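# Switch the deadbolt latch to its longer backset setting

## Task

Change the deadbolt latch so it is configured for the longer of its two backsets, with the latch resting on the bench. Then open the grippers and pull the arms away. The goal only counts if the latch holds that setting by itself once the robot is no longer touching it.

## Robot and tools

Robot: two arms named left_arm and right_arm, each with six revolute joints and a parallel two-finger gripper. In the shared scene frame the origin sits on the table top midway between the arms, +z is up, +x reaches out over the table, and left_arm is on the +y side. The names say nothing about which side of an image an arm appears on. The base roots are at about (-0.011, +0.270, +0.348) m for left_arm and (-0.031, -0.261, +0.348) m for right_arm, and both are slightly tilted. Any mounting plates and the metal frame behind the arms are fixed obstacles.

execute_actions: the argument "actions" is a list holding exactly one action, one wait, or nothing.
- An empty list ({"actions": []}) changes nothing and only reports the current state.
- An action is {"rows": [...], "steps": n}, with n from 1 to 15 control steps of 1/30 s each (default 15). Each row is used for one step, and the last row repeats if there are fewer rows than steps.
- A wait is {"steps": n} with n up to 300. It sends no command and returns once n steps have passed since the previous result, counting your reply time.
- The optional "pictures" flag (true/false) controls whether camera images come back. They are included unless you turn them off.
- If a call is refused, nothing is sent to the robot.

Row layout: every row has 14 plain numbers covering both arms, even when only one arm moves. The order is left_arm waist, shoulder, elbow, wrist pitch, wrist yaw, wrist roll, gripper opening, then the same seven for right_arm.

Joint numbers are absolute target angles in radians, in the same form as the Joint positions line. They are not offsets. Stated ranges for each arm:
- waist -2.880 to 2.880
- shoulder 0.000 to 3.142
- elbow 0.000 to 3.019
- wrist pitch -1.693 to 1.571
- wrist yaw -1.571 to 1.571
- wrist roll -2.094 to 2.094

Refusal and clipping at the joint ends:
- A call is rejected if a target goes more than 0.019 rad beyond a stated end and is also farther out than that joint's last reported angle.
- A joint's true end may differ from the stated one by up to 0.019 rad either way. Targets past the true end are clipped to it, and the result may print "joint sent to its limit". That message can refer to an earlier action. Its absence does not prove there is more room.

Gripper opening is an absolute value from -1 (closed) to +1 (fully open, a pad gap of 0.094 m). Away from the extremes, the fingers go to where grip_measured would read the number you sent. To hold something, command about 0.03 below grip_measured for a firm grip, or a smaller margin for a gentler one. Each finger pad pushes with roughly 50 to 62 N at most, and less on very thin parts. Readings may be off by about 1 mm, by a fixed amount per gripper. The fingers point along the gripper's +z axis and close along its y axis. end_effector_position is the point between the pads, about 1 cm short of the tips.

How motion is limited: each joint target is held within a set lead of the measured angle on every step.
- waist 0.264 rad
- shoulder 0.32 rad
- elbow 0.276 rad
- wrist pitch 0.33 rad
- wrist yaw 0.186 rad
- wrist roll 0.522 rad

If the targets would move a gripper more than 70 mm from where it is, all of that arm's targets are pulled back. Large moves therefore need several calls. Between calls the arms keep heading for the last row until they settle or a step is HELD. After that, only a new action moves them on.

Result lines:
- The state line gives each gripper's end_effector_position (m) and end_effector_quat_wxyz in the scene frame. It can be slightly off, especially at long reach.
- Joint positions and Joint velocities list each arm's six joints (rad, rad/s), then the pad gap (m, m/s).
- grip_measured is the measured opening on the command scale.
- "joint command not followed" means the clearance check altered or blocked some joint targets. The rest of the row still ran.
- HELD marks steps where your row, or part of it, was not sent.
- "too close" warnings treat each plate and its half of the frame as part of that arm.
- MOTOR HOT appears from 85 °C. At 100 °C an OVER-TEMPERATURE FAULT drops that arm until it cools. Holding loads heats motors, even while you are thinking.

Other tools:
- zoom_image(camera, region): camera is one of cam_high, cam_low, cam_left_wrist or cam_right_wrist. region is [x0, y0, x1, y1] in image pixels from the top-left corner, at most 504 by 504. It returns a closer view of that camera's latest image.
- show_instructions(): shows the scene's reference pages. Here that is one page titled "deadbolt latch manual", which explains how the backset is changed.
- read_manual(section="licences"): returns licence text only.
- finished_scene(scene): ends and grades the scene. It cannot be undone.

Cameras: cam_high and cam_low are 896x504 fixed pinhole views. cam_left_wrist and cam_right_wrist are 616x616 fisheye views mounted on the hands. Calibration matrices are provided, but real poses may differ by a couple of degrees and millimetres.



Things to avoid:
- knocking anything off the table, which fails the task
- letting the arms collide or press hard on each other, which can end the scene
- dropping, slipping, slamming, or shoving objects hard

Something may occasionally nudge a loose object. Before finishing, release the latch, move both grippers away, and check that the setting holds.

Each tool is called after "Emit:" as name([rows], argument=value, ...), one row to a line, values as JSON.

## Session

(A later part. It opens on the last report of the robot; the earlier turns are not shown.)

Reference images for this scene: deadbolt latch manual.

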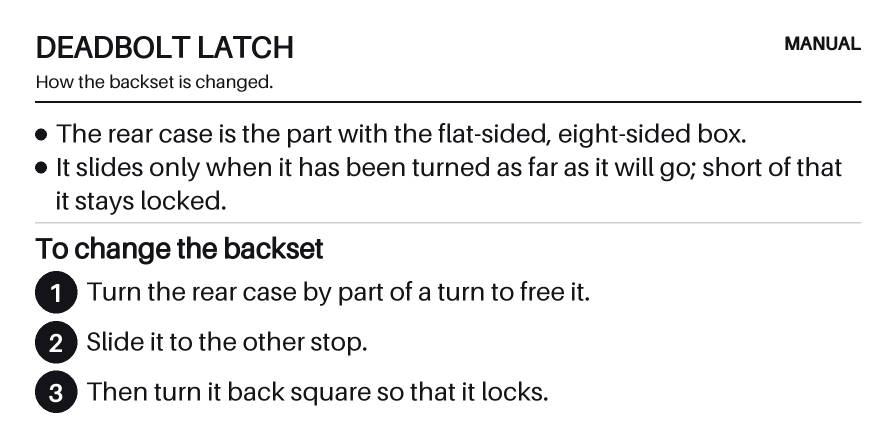

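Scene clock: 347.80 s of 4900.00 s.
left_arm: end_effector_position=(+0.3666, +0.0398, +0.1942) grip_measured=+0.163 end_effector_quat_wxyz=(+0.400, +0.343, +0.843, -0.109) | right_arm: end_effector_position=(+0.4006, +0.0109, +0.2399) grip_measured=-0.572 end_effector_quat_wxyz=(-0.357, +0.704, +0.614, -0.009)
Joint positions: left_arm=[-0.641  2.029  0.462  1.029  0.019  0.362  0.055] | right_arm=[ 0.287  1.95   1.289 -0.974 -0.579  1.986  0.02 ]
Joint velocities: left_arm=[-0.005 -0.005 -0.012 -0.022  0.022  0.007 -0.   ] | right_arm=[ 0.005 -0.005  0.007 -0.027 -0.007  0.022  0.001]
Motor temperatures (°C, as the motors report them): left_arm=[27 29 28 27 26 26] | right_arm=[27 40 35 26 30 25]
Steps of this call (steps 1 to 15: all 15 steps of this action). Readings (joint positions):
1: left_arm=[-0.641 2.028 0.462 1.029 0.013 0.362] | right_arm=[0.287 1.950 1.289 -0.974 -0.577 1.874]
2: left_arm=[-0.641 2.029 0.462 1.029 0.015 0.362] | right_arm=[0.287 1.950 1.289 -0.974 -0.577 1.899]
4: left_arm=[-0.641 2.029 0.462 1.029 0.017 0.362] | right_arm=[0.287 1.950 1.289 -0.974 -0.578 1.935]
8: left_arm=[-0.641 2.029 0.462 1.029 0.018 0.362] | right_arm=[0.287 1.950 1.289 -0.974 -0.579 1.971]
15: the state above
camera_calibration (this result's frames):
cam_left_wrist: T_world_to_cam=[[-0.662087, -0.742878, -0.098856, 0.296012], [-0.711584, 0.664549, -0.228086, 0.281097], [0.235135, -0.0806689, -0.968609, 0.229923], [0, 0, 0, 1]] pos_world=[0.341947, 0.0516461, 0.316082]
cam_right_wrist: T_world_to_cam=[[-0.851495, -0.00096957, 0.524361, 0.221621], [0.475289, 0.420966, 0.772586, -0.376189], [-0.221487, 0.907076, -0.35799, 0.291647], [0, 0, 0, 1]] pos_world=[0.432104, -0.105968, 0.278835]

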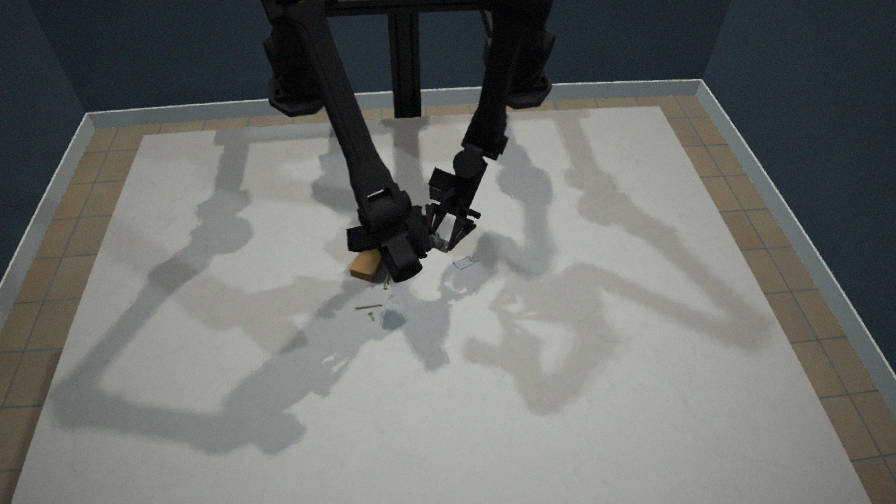

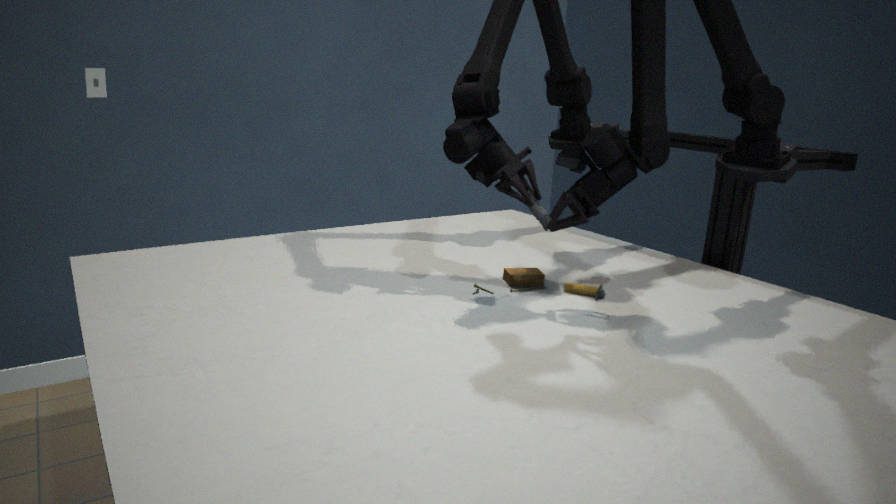

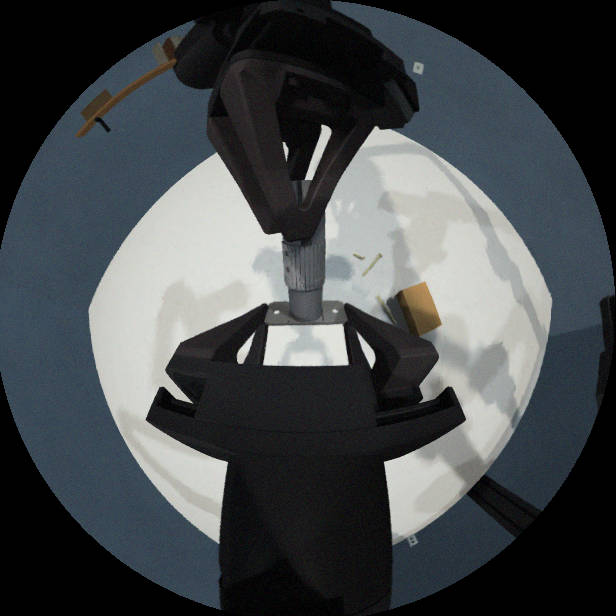

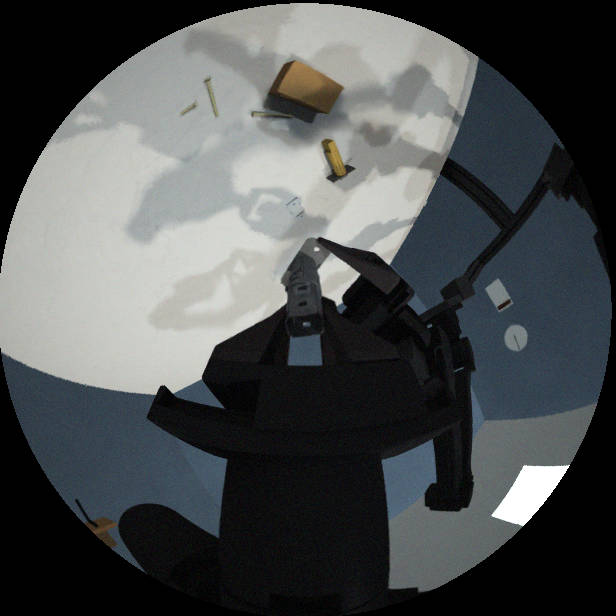

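Emit:
execute_actions(actions=[])

Scene clock: 372.27 s of 4900.00 s.
left_arm: end_effector_position=(+0.3666, +0.0398, +0.1942) grip_measured=+0.163 end_effector_quat_wxyz=(+0.400, +0.343, +0.843, -0.109) | right_arm: end_effector_position=(+0.4006, +0.0109, +0.2399) grip_measured=-0.572 end_effector_quat_wxyz=(-0.357, +0.704, +0.614, -0.009)
Joint positions: left_arm=[-0.641  2.029  0.462  1.029  0.019  0.362  0.055] | right_arm=[ 0.287  1.95   1.289 -0.974 -0.579  1.986  0.02 ]
Joint velocities: left_arm=[-0.015 -0.005 -0.012 -0.002 -0.037  0.007 -0.   ] | right_arm=[-0.015 -0.015 -0.017  0.007  0.022  0.037  0.001]
Motor temperatures (°C, as the motors report them): left_arm=[27 29 28 27 26 26] | right_arm=[27 40 35 26 30 26]
Steps of this call (steps 1 to 15: the robot went on to your last target; steps 16 to 90: nothing new was sent; then 21.47 s passed at rest). Readings (joint positions):
1: left_arm=[-0.641 2.029 0.462 1.029 0.019 0.362] | right_arm=[0.287 1.950 1.289 -0.974 -0.579 1.986]
2: left_arm=[-0.641 2.029 0.462 1.029 0.019 0.362] | right_arm=[0.287 1.950 1.289 -0.974 -0.579 1.986]
4: left_arm=[-0.641 2.029 0.462 1.029 0.019 0.362] | right_arm=[0.287 1.950 1.289 -0.974 -0.579 1.986]
8: left_arm=[-0.641 2.029 0.462 1.029 0.019 0.362] | right_arm=[0.287 1.950 1.289 -0.974 -0.579 1.986]
90: the state above
All arms were judged still, so your last target was given up. Only a new action makes them travel on or press farther. Fingers that are still opening or closing keep moving.
camera_calibration (this result's frames):
cam_left_wrist: T_world_to_cam=[[-0.662087, -0.742878, -0.098856, 0.296012], [-0.711584, 0.664549, -0.228086, 0.281097], [0.235135, -0.0806689, -0.968609, 0.229923], [0, 0, 0, 1]] pos_world=[0.341947, 0.0516461, 0.316082]
cam_right_wrist: T_world_to_cam=[[-0.851299, -0.000305004, 0.524681, 0.221459], [0.475817, 0.420962, 0.772262, -0.376323], [-0.221106, 0.907078, -0.358219, 0.291549], [0, 0, 0, 1]] pos_world=[0.432052, -0.105973, 0.278864]

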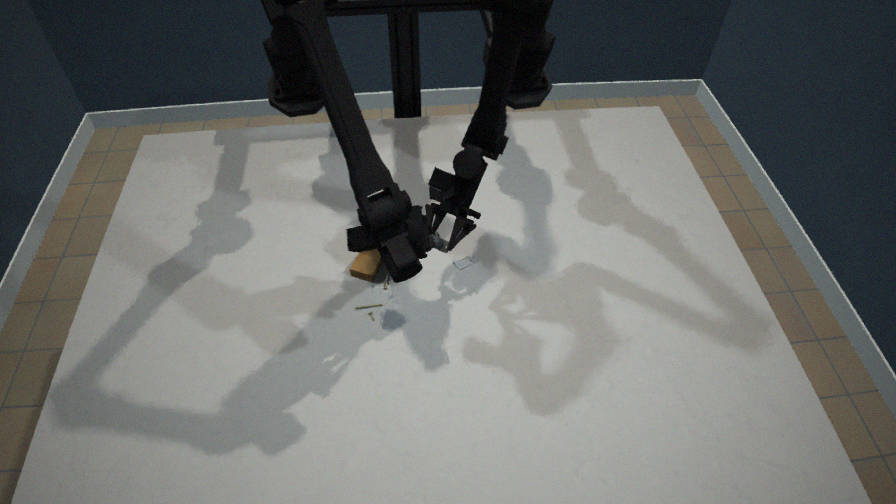

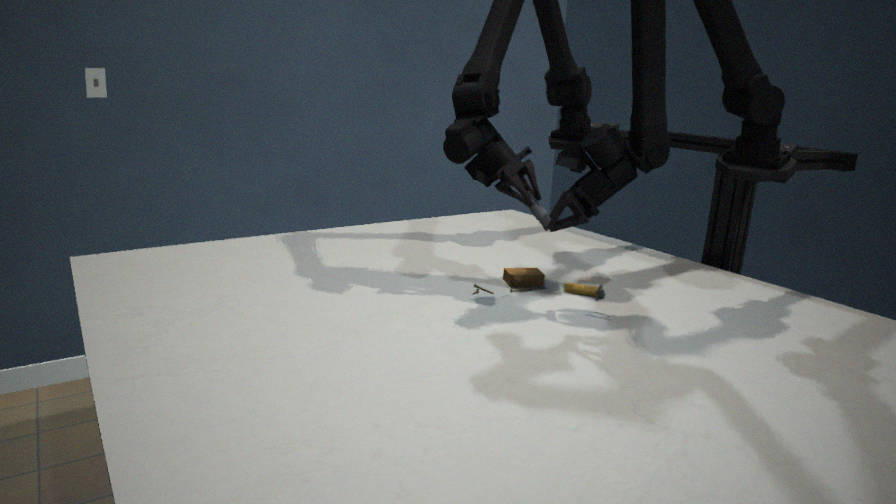

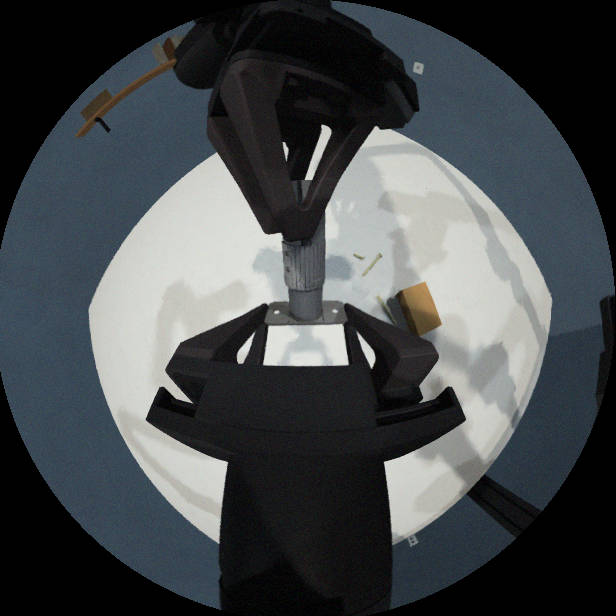

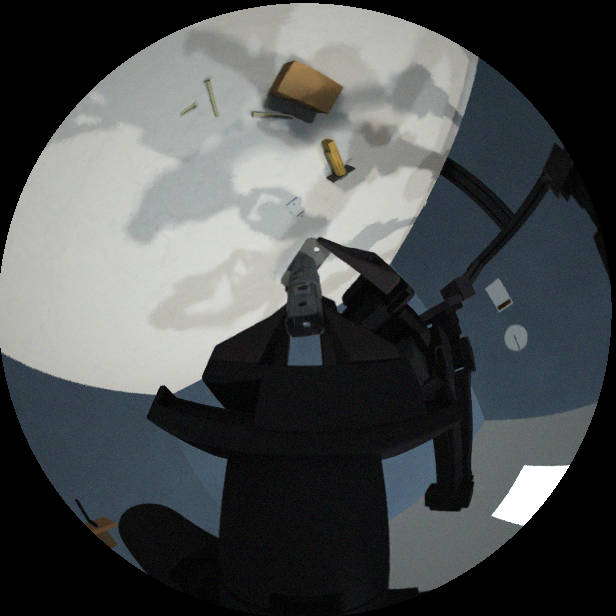

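Try a bit harder turn first to confirm the stop, then pull.

Emit:
execute_actions([
  {"rows":[[-0.64,2.033,0.47,1.055,0,0.35,0.12,0.29,1.965,1.29,-0.98,-0.582,2.094,-0.61]],"steps":15},
], pictures=false)

Emit:
execute_actions([
  {"rows":[[-0.64,2.033,0.47,1.055,0,0.35,0.12,0.28,1.94,1.31,-1.0,-0.58,2.0,-0.61],[-0.64,2.033,0.47,1.055,0,0.35,0.12,0.27,1.925,1.33,-1.015,-0.578,2.0,-0.61],[-0.64,2.033,0.47,1.055,0,0.35,0.12,0.262,1.91,1.345,-1.02,-0.577,2.0,-0.61]],"steps":15},
])

Scene clock: 377.70 s of 4900.00 s.
left_arm: end_effector_position=(+0.3666, +0.0398, +0.1942) grip_measured=+0.163 end_effector_quat_wxyz=(+0.400, +0.343, +0.843, -0.109) | right_arm: end_effector_position=(+0.4006, +0.0109, +0.2399) grip_measured=-0.572 end_effector_quat_wxyz=(-0.357, +0.705, +0.613, -0.010)
Joint positions: left_arm=[-0.641  2.029  0.462  1.029  0.019  0.362  0.055] | right_arm=[ 0.287  1.95   1.289 -0.974 -0.579  1.988  0.02 ]
Joint velocities: left_arm=[-0.005 -0.005  0.002 -0.002 -0.066 -0.081  0.001] | right_arm=[ 0.005 -0.005 -0.032 -0.017 -0.007  0.022  0.001]
Motor temperatures (°C, as the motors report them): left_arm=[27 29 28 27 26 26] | right_arm=[27 40 35 26 30 27]
Steps of this call (steps 1 to 90: nothing new was sent; then 1.93 s passed at rest; steps 91 to 105: all 15 steps of this action). Readings (joint positions):
91: left_arm=[-0.641 2.029 0.462 1.029 0.019 0.362] | right_arm=[0.287 1.950 1.289 -0.974 -0.579 1.987]
92: left_arm=[-0.641 2.029 0.462 1.029 0.019 0.362] | right_arm=[0.287 1.950 1.289 -0.974 -0.579 1.987]
94: left_arm=[-0.641 2.029 0.462 1.029 0.019 0.362] | right_arm=[0.287 1.950 1.289 -0.974 -0.579 1.988]
98: left_arm=[-0.641 2.029 0.462 1.029 0.019 0.362] | right_arm=[0.287 1.950 1.289 -0.974 -0.579 1.988]
105: the state above

Scene clock: 378.20 s of 4900.00 s.
left_arm: end_effector_position=(+0.3730, +0.0371, +0.1982) grip_measured=+0.163 end_effector_quat_wxyz=(+0.410, +0.339, +0.839, -0.110) | right_arm: end_effector_position=(+0.4083, +0.0084, +0.2463) grip_measured=-0.572 end_effector_quat_wxyz=(-0.352, +0.694, +0.628, -0.002)
Joint positions: left_arm=[-0.641  2.029  0.47   1.044  0.019  0.358  0.055] | right_arm=[ 0.281  1.943  1.307 -0.995 -0.57   1.946  0.02 ]
Joint velocities: left_arm=[-0.005 -0.005  0.002  0.002  0.022  0.007  0.   ] | right_arm=[ 0.005  0.005  0.012 -0.017 -0.081 -0.022 -0.001]
Motor temperatures (°C, as the motors report them): left_arm=[27 29 28 27 26 26] | right_arm=[27 40 35 26 30 26]
Steps of this call (steps 1 to 15: all 15 steps of this action). Readings (joint positions):
1: left_arm=[-0.641 2.029 0.462 1.029 0.019 0.362] | right_arm=[0.287 1.950 1.289 -0.974 -0.579 1.979]
2: left_arm=[-0.641 2.029 0.462 1.029 0.019 0.362] | right_arm=[0.287 1.949 1.291 -0.977 -0.578 1.969]
4: left_arm=[-0.641 2.029 0.463 1.033 0.019 0.361] | right_arm=[0.287 1.948 1.299 -0.988 -0.574 1.958]
8: left_arm=[-0.641 2.029 0.469 1.043 0.019 0.358] | right_arm=[0.283 1.944 1.306 -0.995 -0.570 1.949]
15: the state above
camera_calibration (this result's frames):
cam_left_wrist: T_world_to_cam=[[-0.655592, -0.748186, -0.102064, 0.297049], [-0.71104, 0.657162, -0.25012, 0.29279], [0.254209, -0.0914053, -0.96282, 0.224126], [0, 0, 0, 1]] pos_world=[0.345953, 0.0503239, 0.319343]
cam_right_wrist: T_world_to_cam=[[-0.864077, -0.0283357, 0.502561, 0.235518], [0.444581, 0.425239, 0.788365, -0.375176], [-0.236048, 0.904637, -0.354842, 0.303067], [0, 0, 0, 1]] pos_world=[0.44184, -0.107953, 0.284954]

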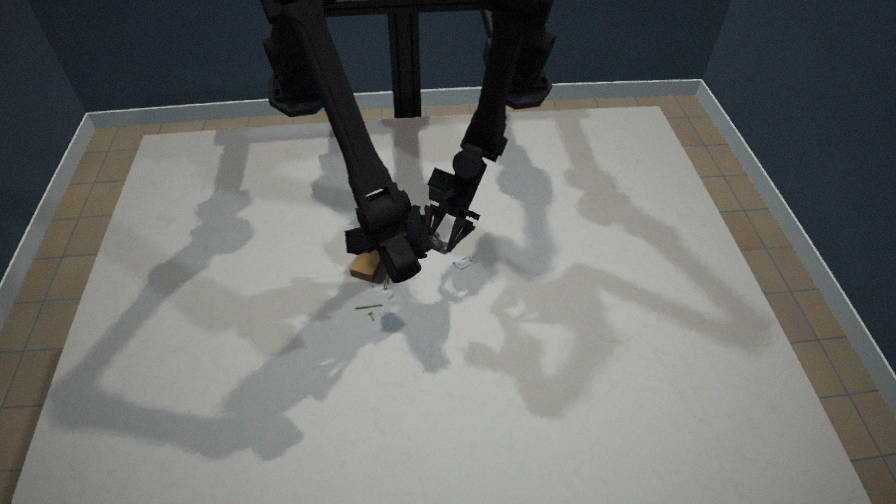

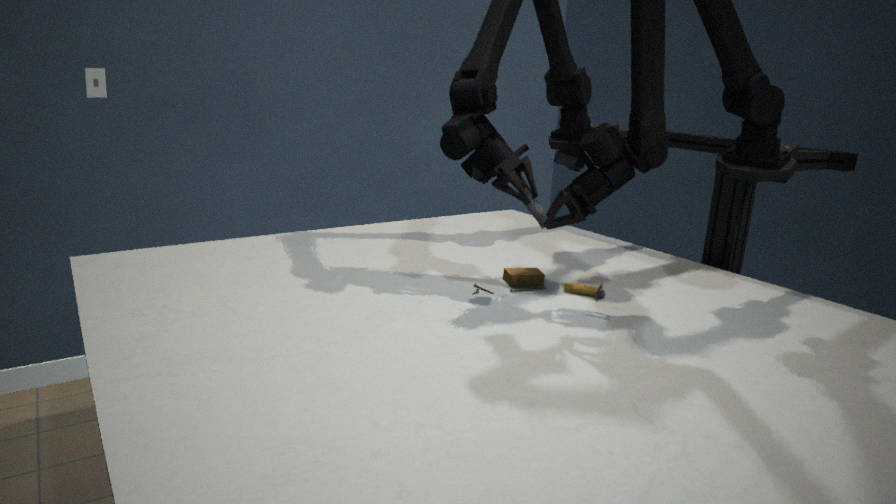

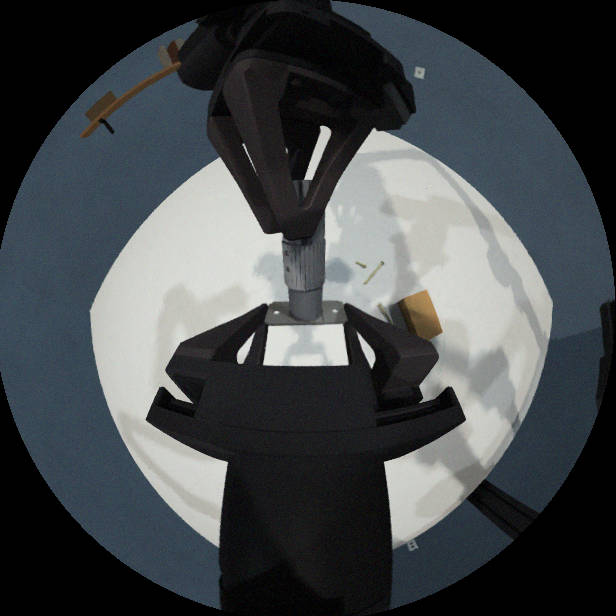

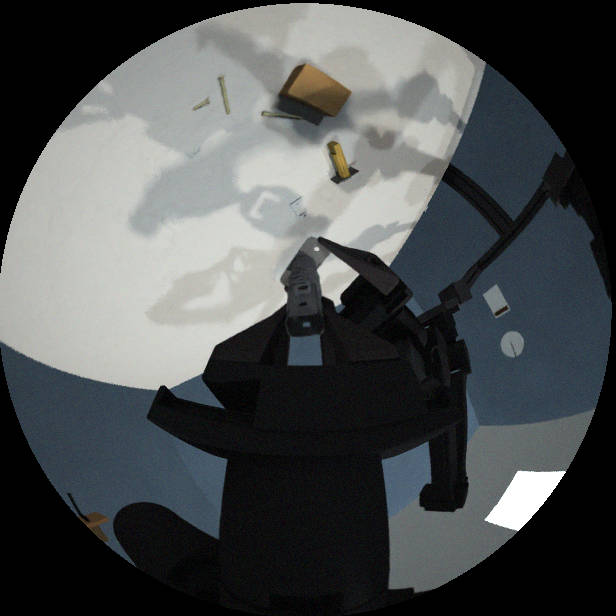

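Emit:
execute_actions([
  {"rows":[[-0.64,2.033,0.47,1.055,0,0.35,0.12,0.262,1.91,1.345,-1.02,-0.577,1.95,-0.61]],"steps":15},
])

Scene clock: 385.07 s of 4900.00 s.
left_arm: end_effector_position=(+0.3731, +0.0372, +0.1981) grip_measured=+0.163 end_effector_quat_wxyz=(+0.410, +0.339, +0.839, -0.110) | right_arm: end_effector_position=(+0.4081, +0.0084, +0.2464) grip_measured=-0.572 end_effector_quat_wxyz=(-0.353, +0.687, +0.636, +0.002)
Joint positions: left_arm=[-0.641  2.029  0.47   1.044  0.018  0.358  0.055] | right_arm=[ 0.281  1.943  1.307 -0.996 -0.57   1.922  0.02 ]
Joint velocities: left_arm=[-0.005 -0.005 -0.012 -0.002  0.051  0.022 -0.001] | right_arm=[ 0.015 -0.005 -0.017 -0.022  0.007 -0.022 -0.001]
Motor temperatures (°C, as the motors report them): left_arm=[27 29 28 27 26 26] | right_arm=[27 41 35 26 30 26]
Steps of this call (steps 1 to 15: the robot went on to your last target; steps 16 to 90: nothing new was sent; then 3.37 s passed at rest; steps 91 to 105: all 15 steps of this action). Readings (joint positions):
91: left_arm=[-0.641 2.029 0.470 1.044 0.019 0.358] | right_arm=[0.281 1.943 1.307 -0.996 -0.570 1.939]
92: left_arm=[-0.641 2.029 0.470 1.044 0.019 0.358] | right_arm=[0.281 1.943 1.307 -0.996 -0.570 1.933]
94: left_arm=[-0.641 2.029 0.470 1.044 0.018 0.358] | right_arm=[0.281 1.943 1.307 -0.996 -0.570 1.926]
98: left_arm=[-0.641 2.029 0.470 1.044 0.018 0.358] | right_arm=[0.281 1.943 1.307 -0.996 -0.570 1.923]
105: the state above
camera_calibration (this result's frames):
cam_left_wrist: T_world_to_cam=[[-0.65515, -0.74851, -0.102521, 0.29711], [-0.711379, 0.656878, -0.249902, 0.292846], [0.254398, -0.090792, -0.962828, 0.224006], [0, 0, 0, 1]] pos_world=[0.345989, 0.0503632, 0.319322]
cam_right_wrist: T_world_to_cam=[[-0.868763, -0.048908, 0.492808, 0.239851], [0.428434, 0.424881, 0.797446, -0.370768], [-0.248386, 0.903927, -0.348167, 0.3065], [0, 0, 0, 1]] pos_world=[0.443354, -0.10779, 0.284181]

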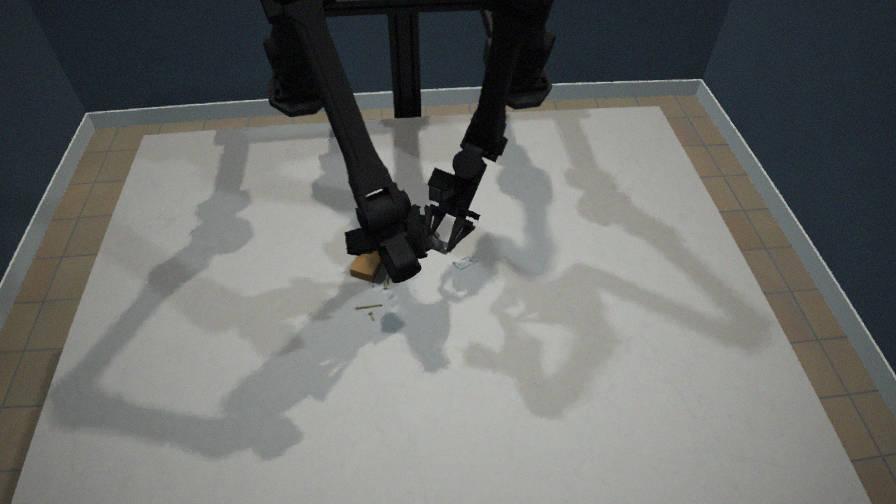

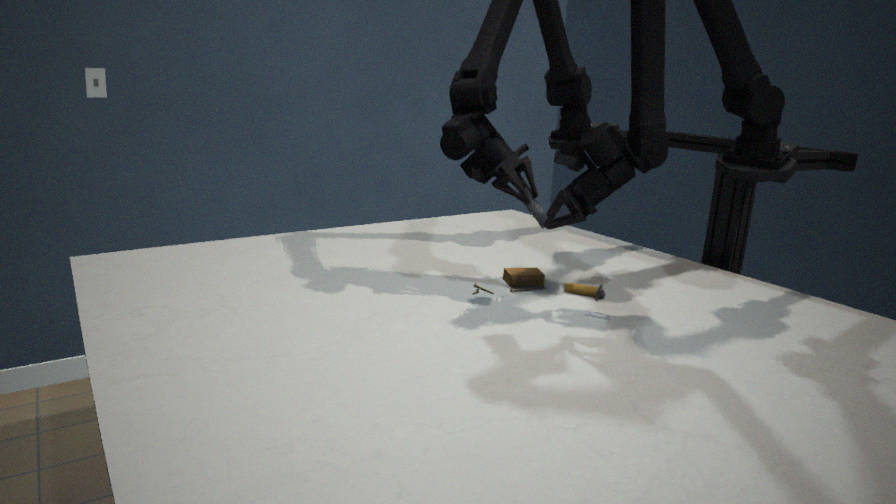

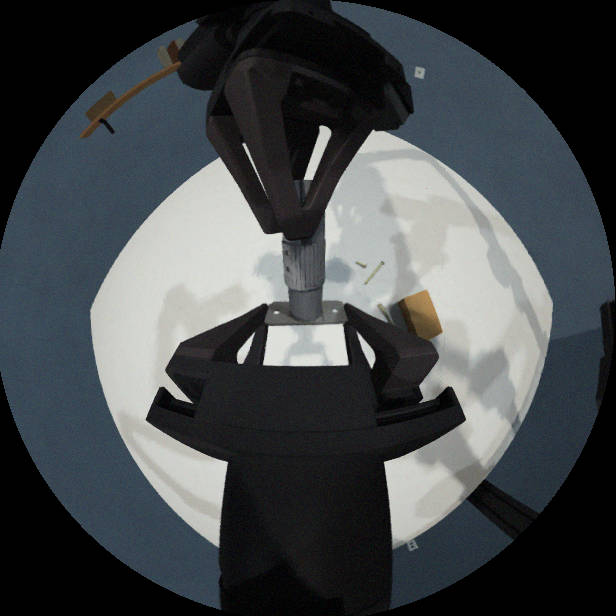

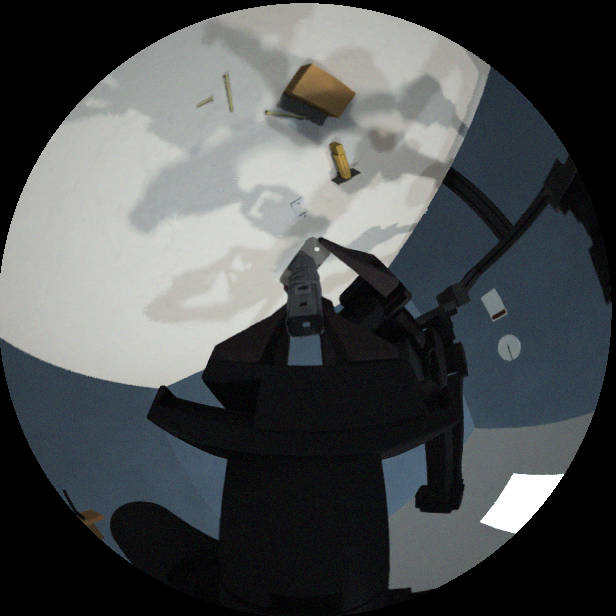

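Emit:
execute_actions([
  {"rows":[[-0.64,2.033,0.47,1.055,0,0.35,0.12,0.285,1.955,1.29,-0.98,-0.582,1.95,-0.61],[-0.64,2.033,0.47,1.055,0,0.35,0.12,0.29,1.965,1.28,-0.97,-0.585,1.95,-0.61],[-0.64,2.033,0.47,1.055,0,0.35,0.12,0.29,1.965,1.28,-0.97,-0.585,1.95,-0.61],[-0.64,2.033,0.47,1.055,0,0.35,0.12,0.29,1.965,1.28,-0.97,-0.585,1.95,-0.61],[-0.64,2.033,0.47,1.055,0,0.35,0.12,0.29,1.965,1.28,-0.97,-0.585,1.95,-0.61],[-0.64,2.033,0.47,1.055,0,0.35,0.12,0.29,1.965,1.28,-0.97,-0.585,1.95,-0.61],[-0.64,2.033,0.47,1.055,0,0.35,0.12,0.29,1.965,1.28,-0.97,-0.585,1.95,-0.61],[-0.64,2.033,0.47,1.055,0,0.35,0.12,0.29,1.965,1.28,-0.97,-0.585,1.95,0.1]],"steps":15},
])

Scene clock: 398.60 s of 4900.00 s.
left_arm: end_effector_position=(+0.3721, +0.0406, +0.1969) grip_measured=+0.163 end_effector_quat_wxyz=(+0.408, +0.338, +0.842, -0.102) | right_arm: end_effector_position=(+0.3995, +0.0081, +0.2418) grip_measured=+0.098 end_effector_quat_wxyz=(-0.359, +0.691, +0.628, +0.000)
Joint positions: left_arm=[-0.641  2.029  0.466  1.044  0.002  0.361  0.055] | right_arm=[ 0.282  1.943  1.281 -0.974 -0.583  1.938  0.052]
Joint velocities: left_arm=[-0.005 -0.005 -0.002 -0.032  0.051 -0.022  0.   ] | right_arm=[-0.005 -0.005 -0.022  0.022  0.022  0.066  0.   ]
Motor temperatures (°C, as the motors report them): left_arm=[27 29 28 27 26 26] | right_arm=[27 42 36 26 30 26]
Steps of this call (steps 1 to 15: the robot went on to your last target; steps 16 to 90: nothing new was sent; then 10.03 s passed at rest; steps 91 to 105: all 15 steps of this action). Readings (joint positions):
91: left_arm=[-0.641 2.029 0.470 1.044 0.017 0.358] | right_arm=[0.282 1.943 1.305 -0.994 -0.572 1.922]
92: left_arm=[-0.641 2.029 0.470 1.044 0.016 0.358] | right_arm=[0.282 1.943 1.301 -0.987 -0.575 1.922]
94: left_arm=[-0.641 2.029 0.468 1.044 0.015 0.360] | right_arm=[0.282 1.943 1.294 -0.977 -0.581 1.922]
98: left_arm=[-0.641 2.029 0.465 1.044 0.012 0.361] | right_arm=[0.282 1.943 1.292 -0.974 -0.583 1.924]
105: the state above
camera_calibration (this result's frames):
cam_left_wrist: T_world_to_cam=[[-0.648271, -0.752925, -0.11335, 0.298646], [-0.717363, 0.653863, -0.240529, 0.290097], [0.255216, -0.0746147, -0.964001, 0.22262], [0, 0, 0, 1]] pos_world=[0.344892, 0.051785, 0.318235]
cam_right_wrist: T_world_to_cam=[[-0.861478, -0.0380691, 0.506366, 0.228327], [0.447108, 0.415865, 0.791928, -0.369345], [-0.240728, 0.908629, -0.341238, 0.298264], [0, 0, 0, 1]] pos_world=[0.433636, -0.108721, 0.278656]

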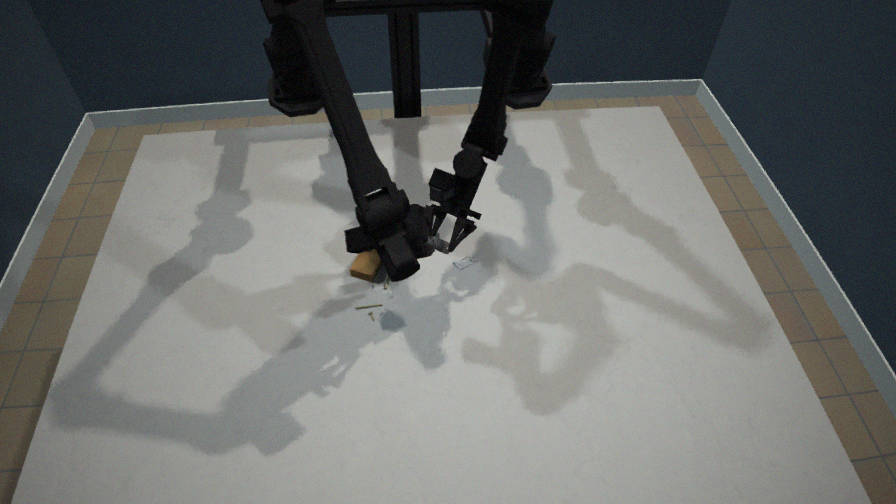

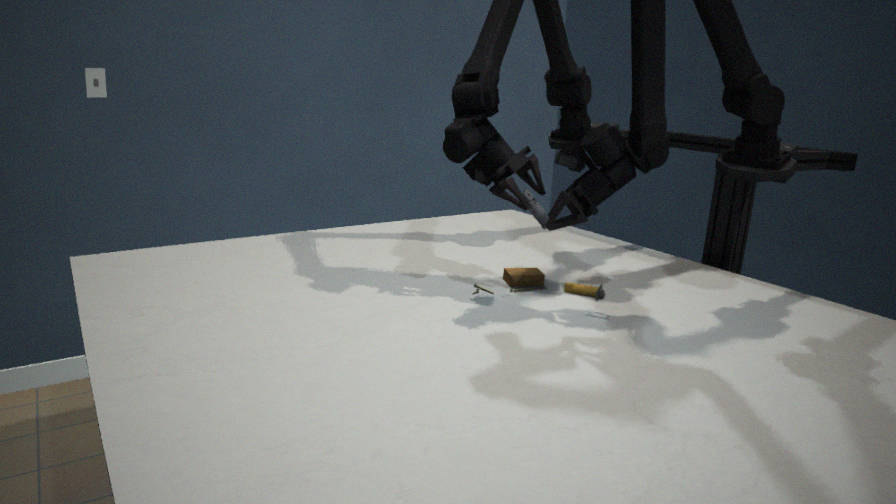

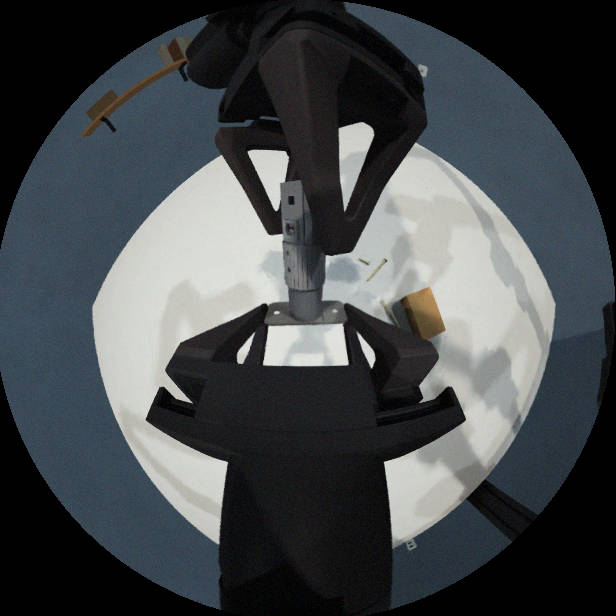

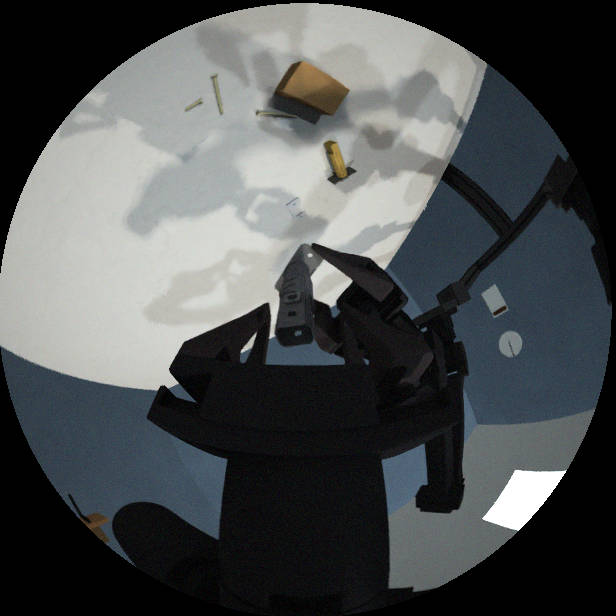

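Emit:
execute_actions([
  {"rows":[[-0.64,2.033,0.47,1.055,0,0.35,0.12,0.29,1.965,1.29,-0.98,-0.582,1.95,0.5],[-0.64,2.033,0.47,1.055,0,0.35,0.12,0.29,1.965,1.29,-0.98,-0.582,1.95,0.5],[-0.64,2.033,0.47,1.055,0,0.35,0.12,0.29,1.965,1.29,-0.98,-0.582,1.95,0.5],[-0.64,2.033,0.47,1.055,0,0.35,0.12,0.29,1.965,1.29,-0.98,-0.582,1.8,0.5],[-0.64,2.033,0.47,1.055,0,0.35,0.12,0.29,1.965,1.29,-0.98,-0.582,1.65,0.5],[-0.64,2.033,0.47,1.055,0,0.35,0.12,0.29,1.965,1.29,-0.98,-0.582,1.5,0.5],[-0.64,2.033,0.47,1.055,0,0.35,0.12,0.29,1.965,1.29,-0.98,-0.582,1.35,0.5],[-0.64,2.033,0.47,1.055,0,0.35,0.12,0.29,1.965,1.29,-0.98,-0.582,1.2,0.5],[-0.64,2.033,0.47,1.055,0,0.35,0.12,0.29,1.965,1.29,-0.98,-0.582,1.05,0.5],[-0.64,2.033,0.47,1.055,0,0.35,0.12,0.29,1.965,1.29,-0.98,-0.582,0.9,0.5],[-0.64,2.033,0.47,1.055,0,0.35,0.12,0.29,1.965,1.29,-0.98,-0.582,0.75,0.5],[-0.64,2.033,0.47,1.055,0,0.35,0.12,0.29,1.965,1.29,-0.98,-0.582,0.6,0.5],[-0.64,2.033,0.47,1.055,0,0.35,0.12,0.29,1.965,1.29,-0.98,-0.582,0.45,0.5],[-0.64,2.033,0.47,1.055,0,0.35,0.12,0.29,1.965,1.29,-0.98,-0.582,0.37,0.5]],"steps":15},
], pictures=false)

Emit:
execute_actions([
  {"steps":20},
])

Scene clock: 425.50 s of 4900.00 s.
left_arm: end_effector_position=(+0.3721, +0.0406, +0.1969) grip_measured=+0.163 end_effector_quat_wxyz=(+0.408, +0.338, +0.842, -0.102) | right_arm: end_effector_position=(+0.3995, +0.0081, +0.2418) grip_measured=+0.499 end_effector_quat_wxyz=(-0.316, +0.313, +0.879, +0.169)
Joint positions: left_arm=[-0.641  2.029  0.466  1.044  0.002  0.361  0.055] | right_arm=[ 0.282  1.943  1.281 -0.974 -0.583  0.957  0.07 ]
Joint velocities: left_arm=[ 0.005 -0.005  0.007  0.007  0.081  0.007 -0.001] | right_arm=[-0.015  0.005 -0.032 -0.022 -0.081 -2.791 -0.001]
Motor temperatures (°C, as the motors report them): left_arm=[27 29 28 27 26 26] | right_arm=[27 41 35 26 30 25]
Steps of this call (steps 1 to 15: the robot went on to your last target; steps 16 to 90: nothing new was sent; then 23.40 s passed at rest; steps 91 to 105: all 15 steps of this action). Readings (joint positions):
91: left_arm=[-0.641 2.029 0.466 1.044 0.002 0.361] | right_arm=[0.282 1.943 1.281 -0.974 -0.583 1.942]
92: left_arm=[-0.641 2.029 0.466 1.044 0.002 0.361] | right_arm=[0.282 1.943 1.281 -0.974 -0.583 1.942]
94: left_arm=[-0.641 2.029 0.466 1.044 0.002 0.361] | right_arm=[0.282 1.943 1.281 -0.974 -0.583 1.924]
98: left_arm=[-0.641 2.029 0.466 1.044 0.002 0.361] | right_arm=[0.282 1.943 1.281 -0.974 -0.583 1.638]
105: the state above

Scene clock: 426.17 s of 4900.00 s.
left_arm: end_effector_position=(+0.3721, +0.0406, +0.1969) grip_measured=+0.163 end_effector_quat_wxyz=(+0.408, +0.338, +0.842, -0.102) | right_arm: end_effector_position=(+0.3995, +0.0081, +0.2418) grip_measured=+0.499 end_effector_quat_wxyz=(-0.256, +0.053, +0.932, +0.251)
Joint positions: left_arm=[-0.641  2.029  0.466  1.044  0.002  0.361  0.055] | right_arm=[ 0.282  1.943  1.281 -0.974 -0.583  0.385  0.07 ]
Joint velocities: left_arm=[-0.005 -0.005  0.002 -0.017  0.081 -0.022  0.   ] | right_arm=[-0.015 -0.005 -0.012 -0.012 -0.022 -0.051 -0.001]
Motor temperatures (°C, as the motors report them): left_arm=[27 29 28 27 26 26] | right_arm=[27 41 35 26 30 25]
Steps of this call (steps 1 to 20: the robot went on to your last target). Readings (joint positions):
1: left_arm=[-0.641 2.029 0.466 1.044 0.002 0.361] | right_arm=[0.282 1.943 1.281 -0.974 -0.583 0.860]
2: left_arm=[-0.641 2.029 0.466 1.044 0.002 0.361] | right_arm=[0.282 1.943 1.281 -0.974 -0.583 0.767]
4: left_arm=[-0.641 2.029 0.466 1.044 0.002 0.361] | right_arm=[0.282 1.943 1.281 -0.974 -0.583 0.626]
8: left_arm=[-0.641 2.029 0.466 1.044 0.002 0.361] | right_arm=[0.282 1.943 1.281 -0.974 -0.583 0.479]
20: the state above
camera_calibration (this result's frames):
cam_left_wrist: T_world_to_cam=[[-0.648271, -0.752925, -0.11335, 0.298646], [-0.717363, 0.653863, -0.240529, 0.290097], [0.255216, -0.0746147, -0.964001, 0.22262], [0, 0, 0, 1]] pos_world=[0.344892, 0.051785, 0.318235]
cam_right_wrist: T_world_to_cam=[[-0.234985, -0.871686, -0.430053, 0.211189], [-0.435177, -0.301273, 0.848443, -0.0247543], [-0.869139, 0.386521, -0.308543, 0.545618], [0, 0, 0, 1]] pos_world=[0.513072, -0.0342601, 0.280172]

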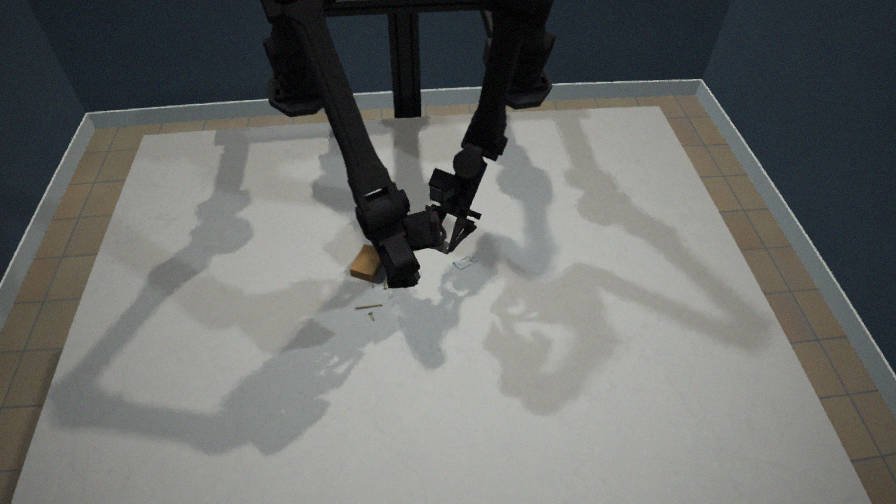

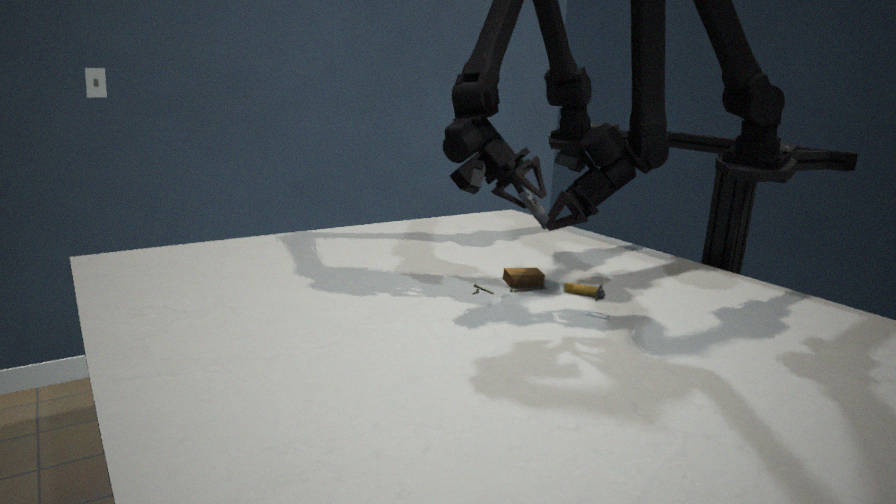

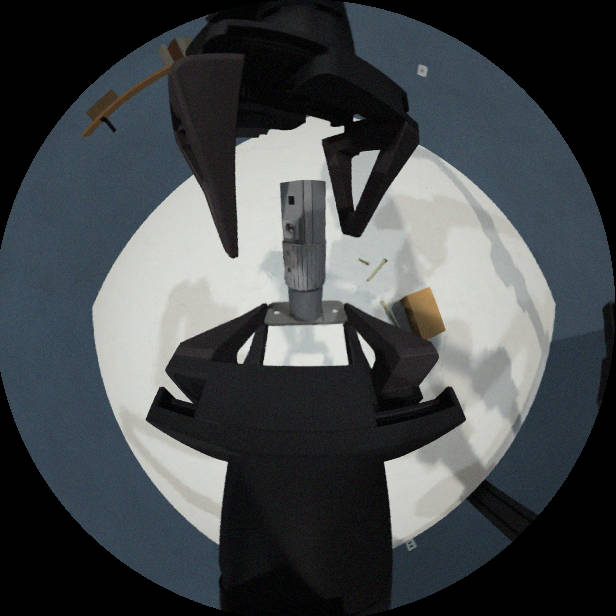

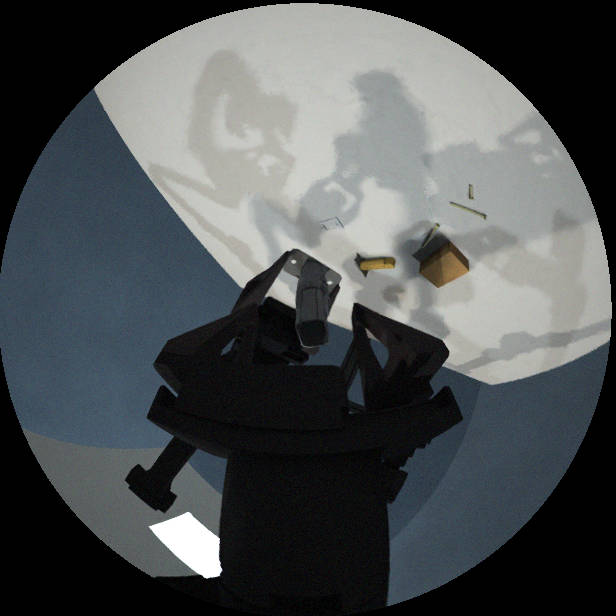

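Emit:
execute_actions([
  {"rows":[[-0.64,2.033,0.47,1.055,0,0.35,0.12,0.29,1.965,1.29,-0.98,-0.582,0.355,-0.2],[-0.64,2.033,0.47,1.055,0,0.35,0.12,0.29,1.965,1.29,-0.98,-0.582,0.355,-0.2],[-0.64,2.033,0.47,1.055,0,0.35,0.12,0.29,1.965,1.29,-0.98,-0.582,0.355,-0.2],[-0.64,2.033,0.47,1.055,0,0.35,0.12,0.29,1.965,1.29,-0.98,-0.582,0.355,-0.35],[-0.64,2.033,0.47,1.055,0,0.35,0.12,0.29,1.965,1.29,-0.98,-0.582,0.355,-0.35],[-0.64,2.033,0.47,1.055,0,0.35,0.12,0.29,1.965,1.29,-0.98,-0.582,0.355,-0.45],[-0.64,2.033,0.47,1.055,0,0.35,0.12,0.29,1.965,1.29,-0.98,-0.582,0.355,-0.45],[-0.64,2.033,0.47,1.055,0,0.35,0.12,0.29,1.965,1.29,-0.98,-0.582,0.355,-0.52],[-0.64,2.033,0.47,1.055,0,0.35,0.12,0.29,1.965,1.29,-0.98,-0.582,0.355,-0.52],[-0.64,2.033,0.47,1.055,0,0.35,0.12,0.29,1.965,1.29,-0.98,-0.582,0.355,-0.61]],"steps":15},
])

Scene clock: 437.73 s of 4900.00 s.
left_arm: end_effector_position=(+0.3729, +0.0422, +0.1966) grip_measured=+0.163 end_effector_quat_wxyz=(+0.408, +0.333, +0.844, -0.100) | right_arm: end_effector_position=(+0.3994, +0.0070, +0.2407) grip_measured=-0.589 end_effector_quat_wxyz=(-0.253, +0.043, +0.934, +0.250)
Joint positions: left_arm=[-0.64   2.029  0.466  1.044 -0.006  0.353  0.055] | right_arm=[ 0.282  1.944  1.281 -0.974 -0.576  0.365  0.019]
Joint velocities: left_arm=[-0.005  0.005  0.007 -0.007 -0.037  0.051 -0.001] | right_arm=[-0.015 -0.005  0.007 -0.012 -0.066  0.066  0.   ]
Motor temperatures (°C, as the motors report them): left_arm=[27 29 28 27 26 26] | right_arm=[27 41 35 26 30 25]
Steps of this call (steps 1 to 30: the robot went on to your last target; steps 31 to 90: nothing new was sent; then 8.07 s passed at rest; steps 91 to 105: all 15 steps of this action). Readings (joint positions):
91: left_arm=[-0.641 2.029 0.466 1.044 0.002 0.361] | right_arm=[0.282 1.943 1.281 -0.974 -0.583 0.376]
92: left_arm=[-0.641 2.029 0.466 1.044 0.002 0.361] | right_arm=[0.282 1.943 1.281 -0.974 -0.583 0.373]
94: left_arm=[-0.641 2.029 0.466 1.044 0.002 0.361] | right_arm=[0.282 1.943 1.281 -0.974 -0.583 0.370]
98: left_arm=[-0.641 2.029 0.466 1.044 -0.005 0.356] | right_arm=[0.282 1.943 1.281 -0.974 -0.577 0.367]
105: the state above
camera_calibration (this result's frames):
cam_left_wrist: T_world_to_cam=[[-0.639348, -0.76072, -0.111984, 0.296997], [-0.72578, 0.64514, -0.238826, 0.29277], [0.253925, -0.0714168, -0.964584, 0.222715], [0, 0, 0, 1]] pos_world=[0.345818, 0.0529598, 0.318007]
cam_right_wrist: T_world_to_cam=[[-0.21506, -0.874778, -0.43418, 0.202789], [-0.439569, -0.310296, 0.842909, -0.0210554], [-0.872083, 0.372129, -0.317793, 0.549122], [0, 0, 0, 1]] pos_world=[0.513236, -0.0334823, 0.280302]

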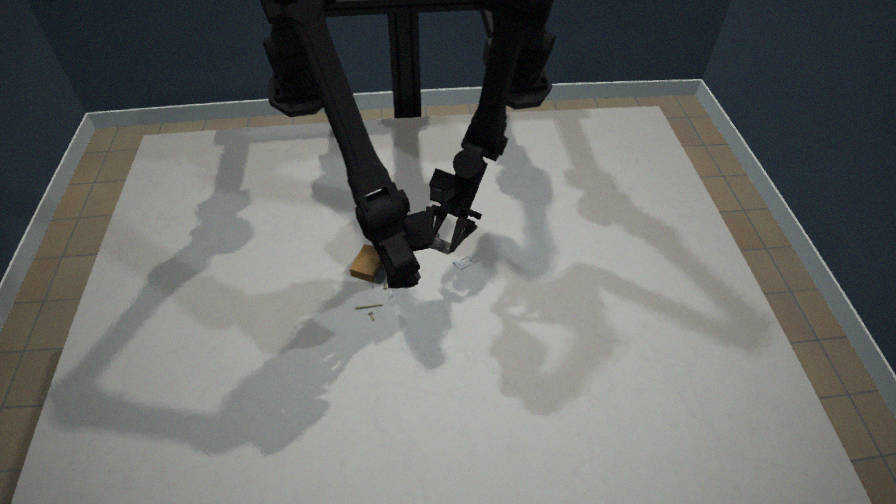

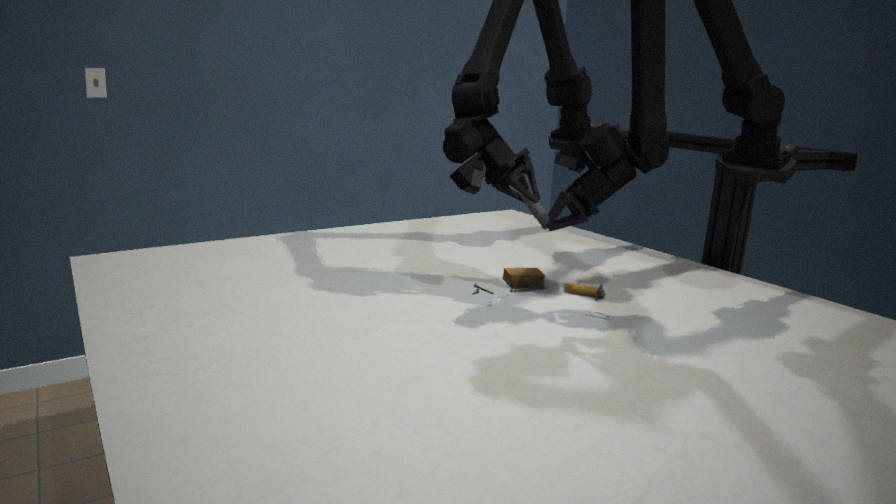

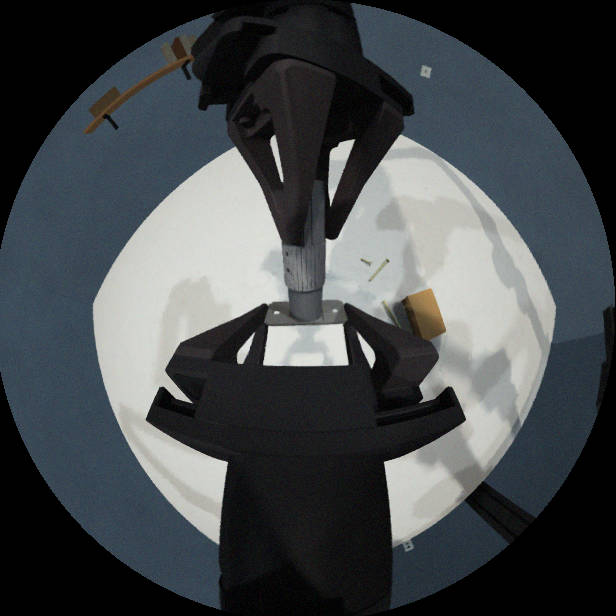

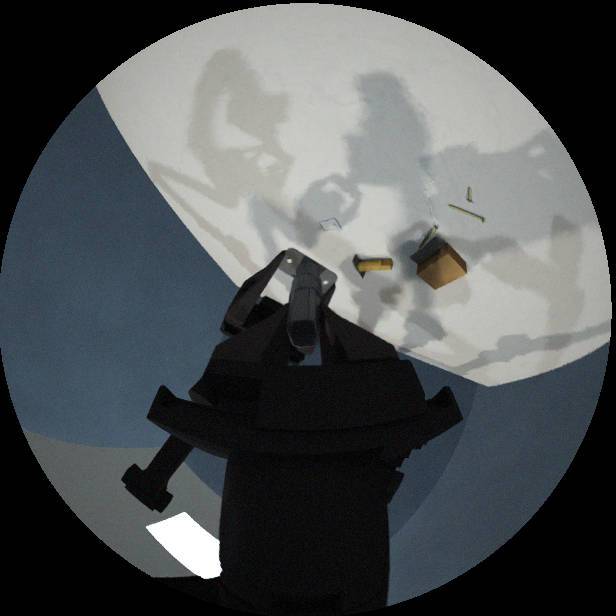

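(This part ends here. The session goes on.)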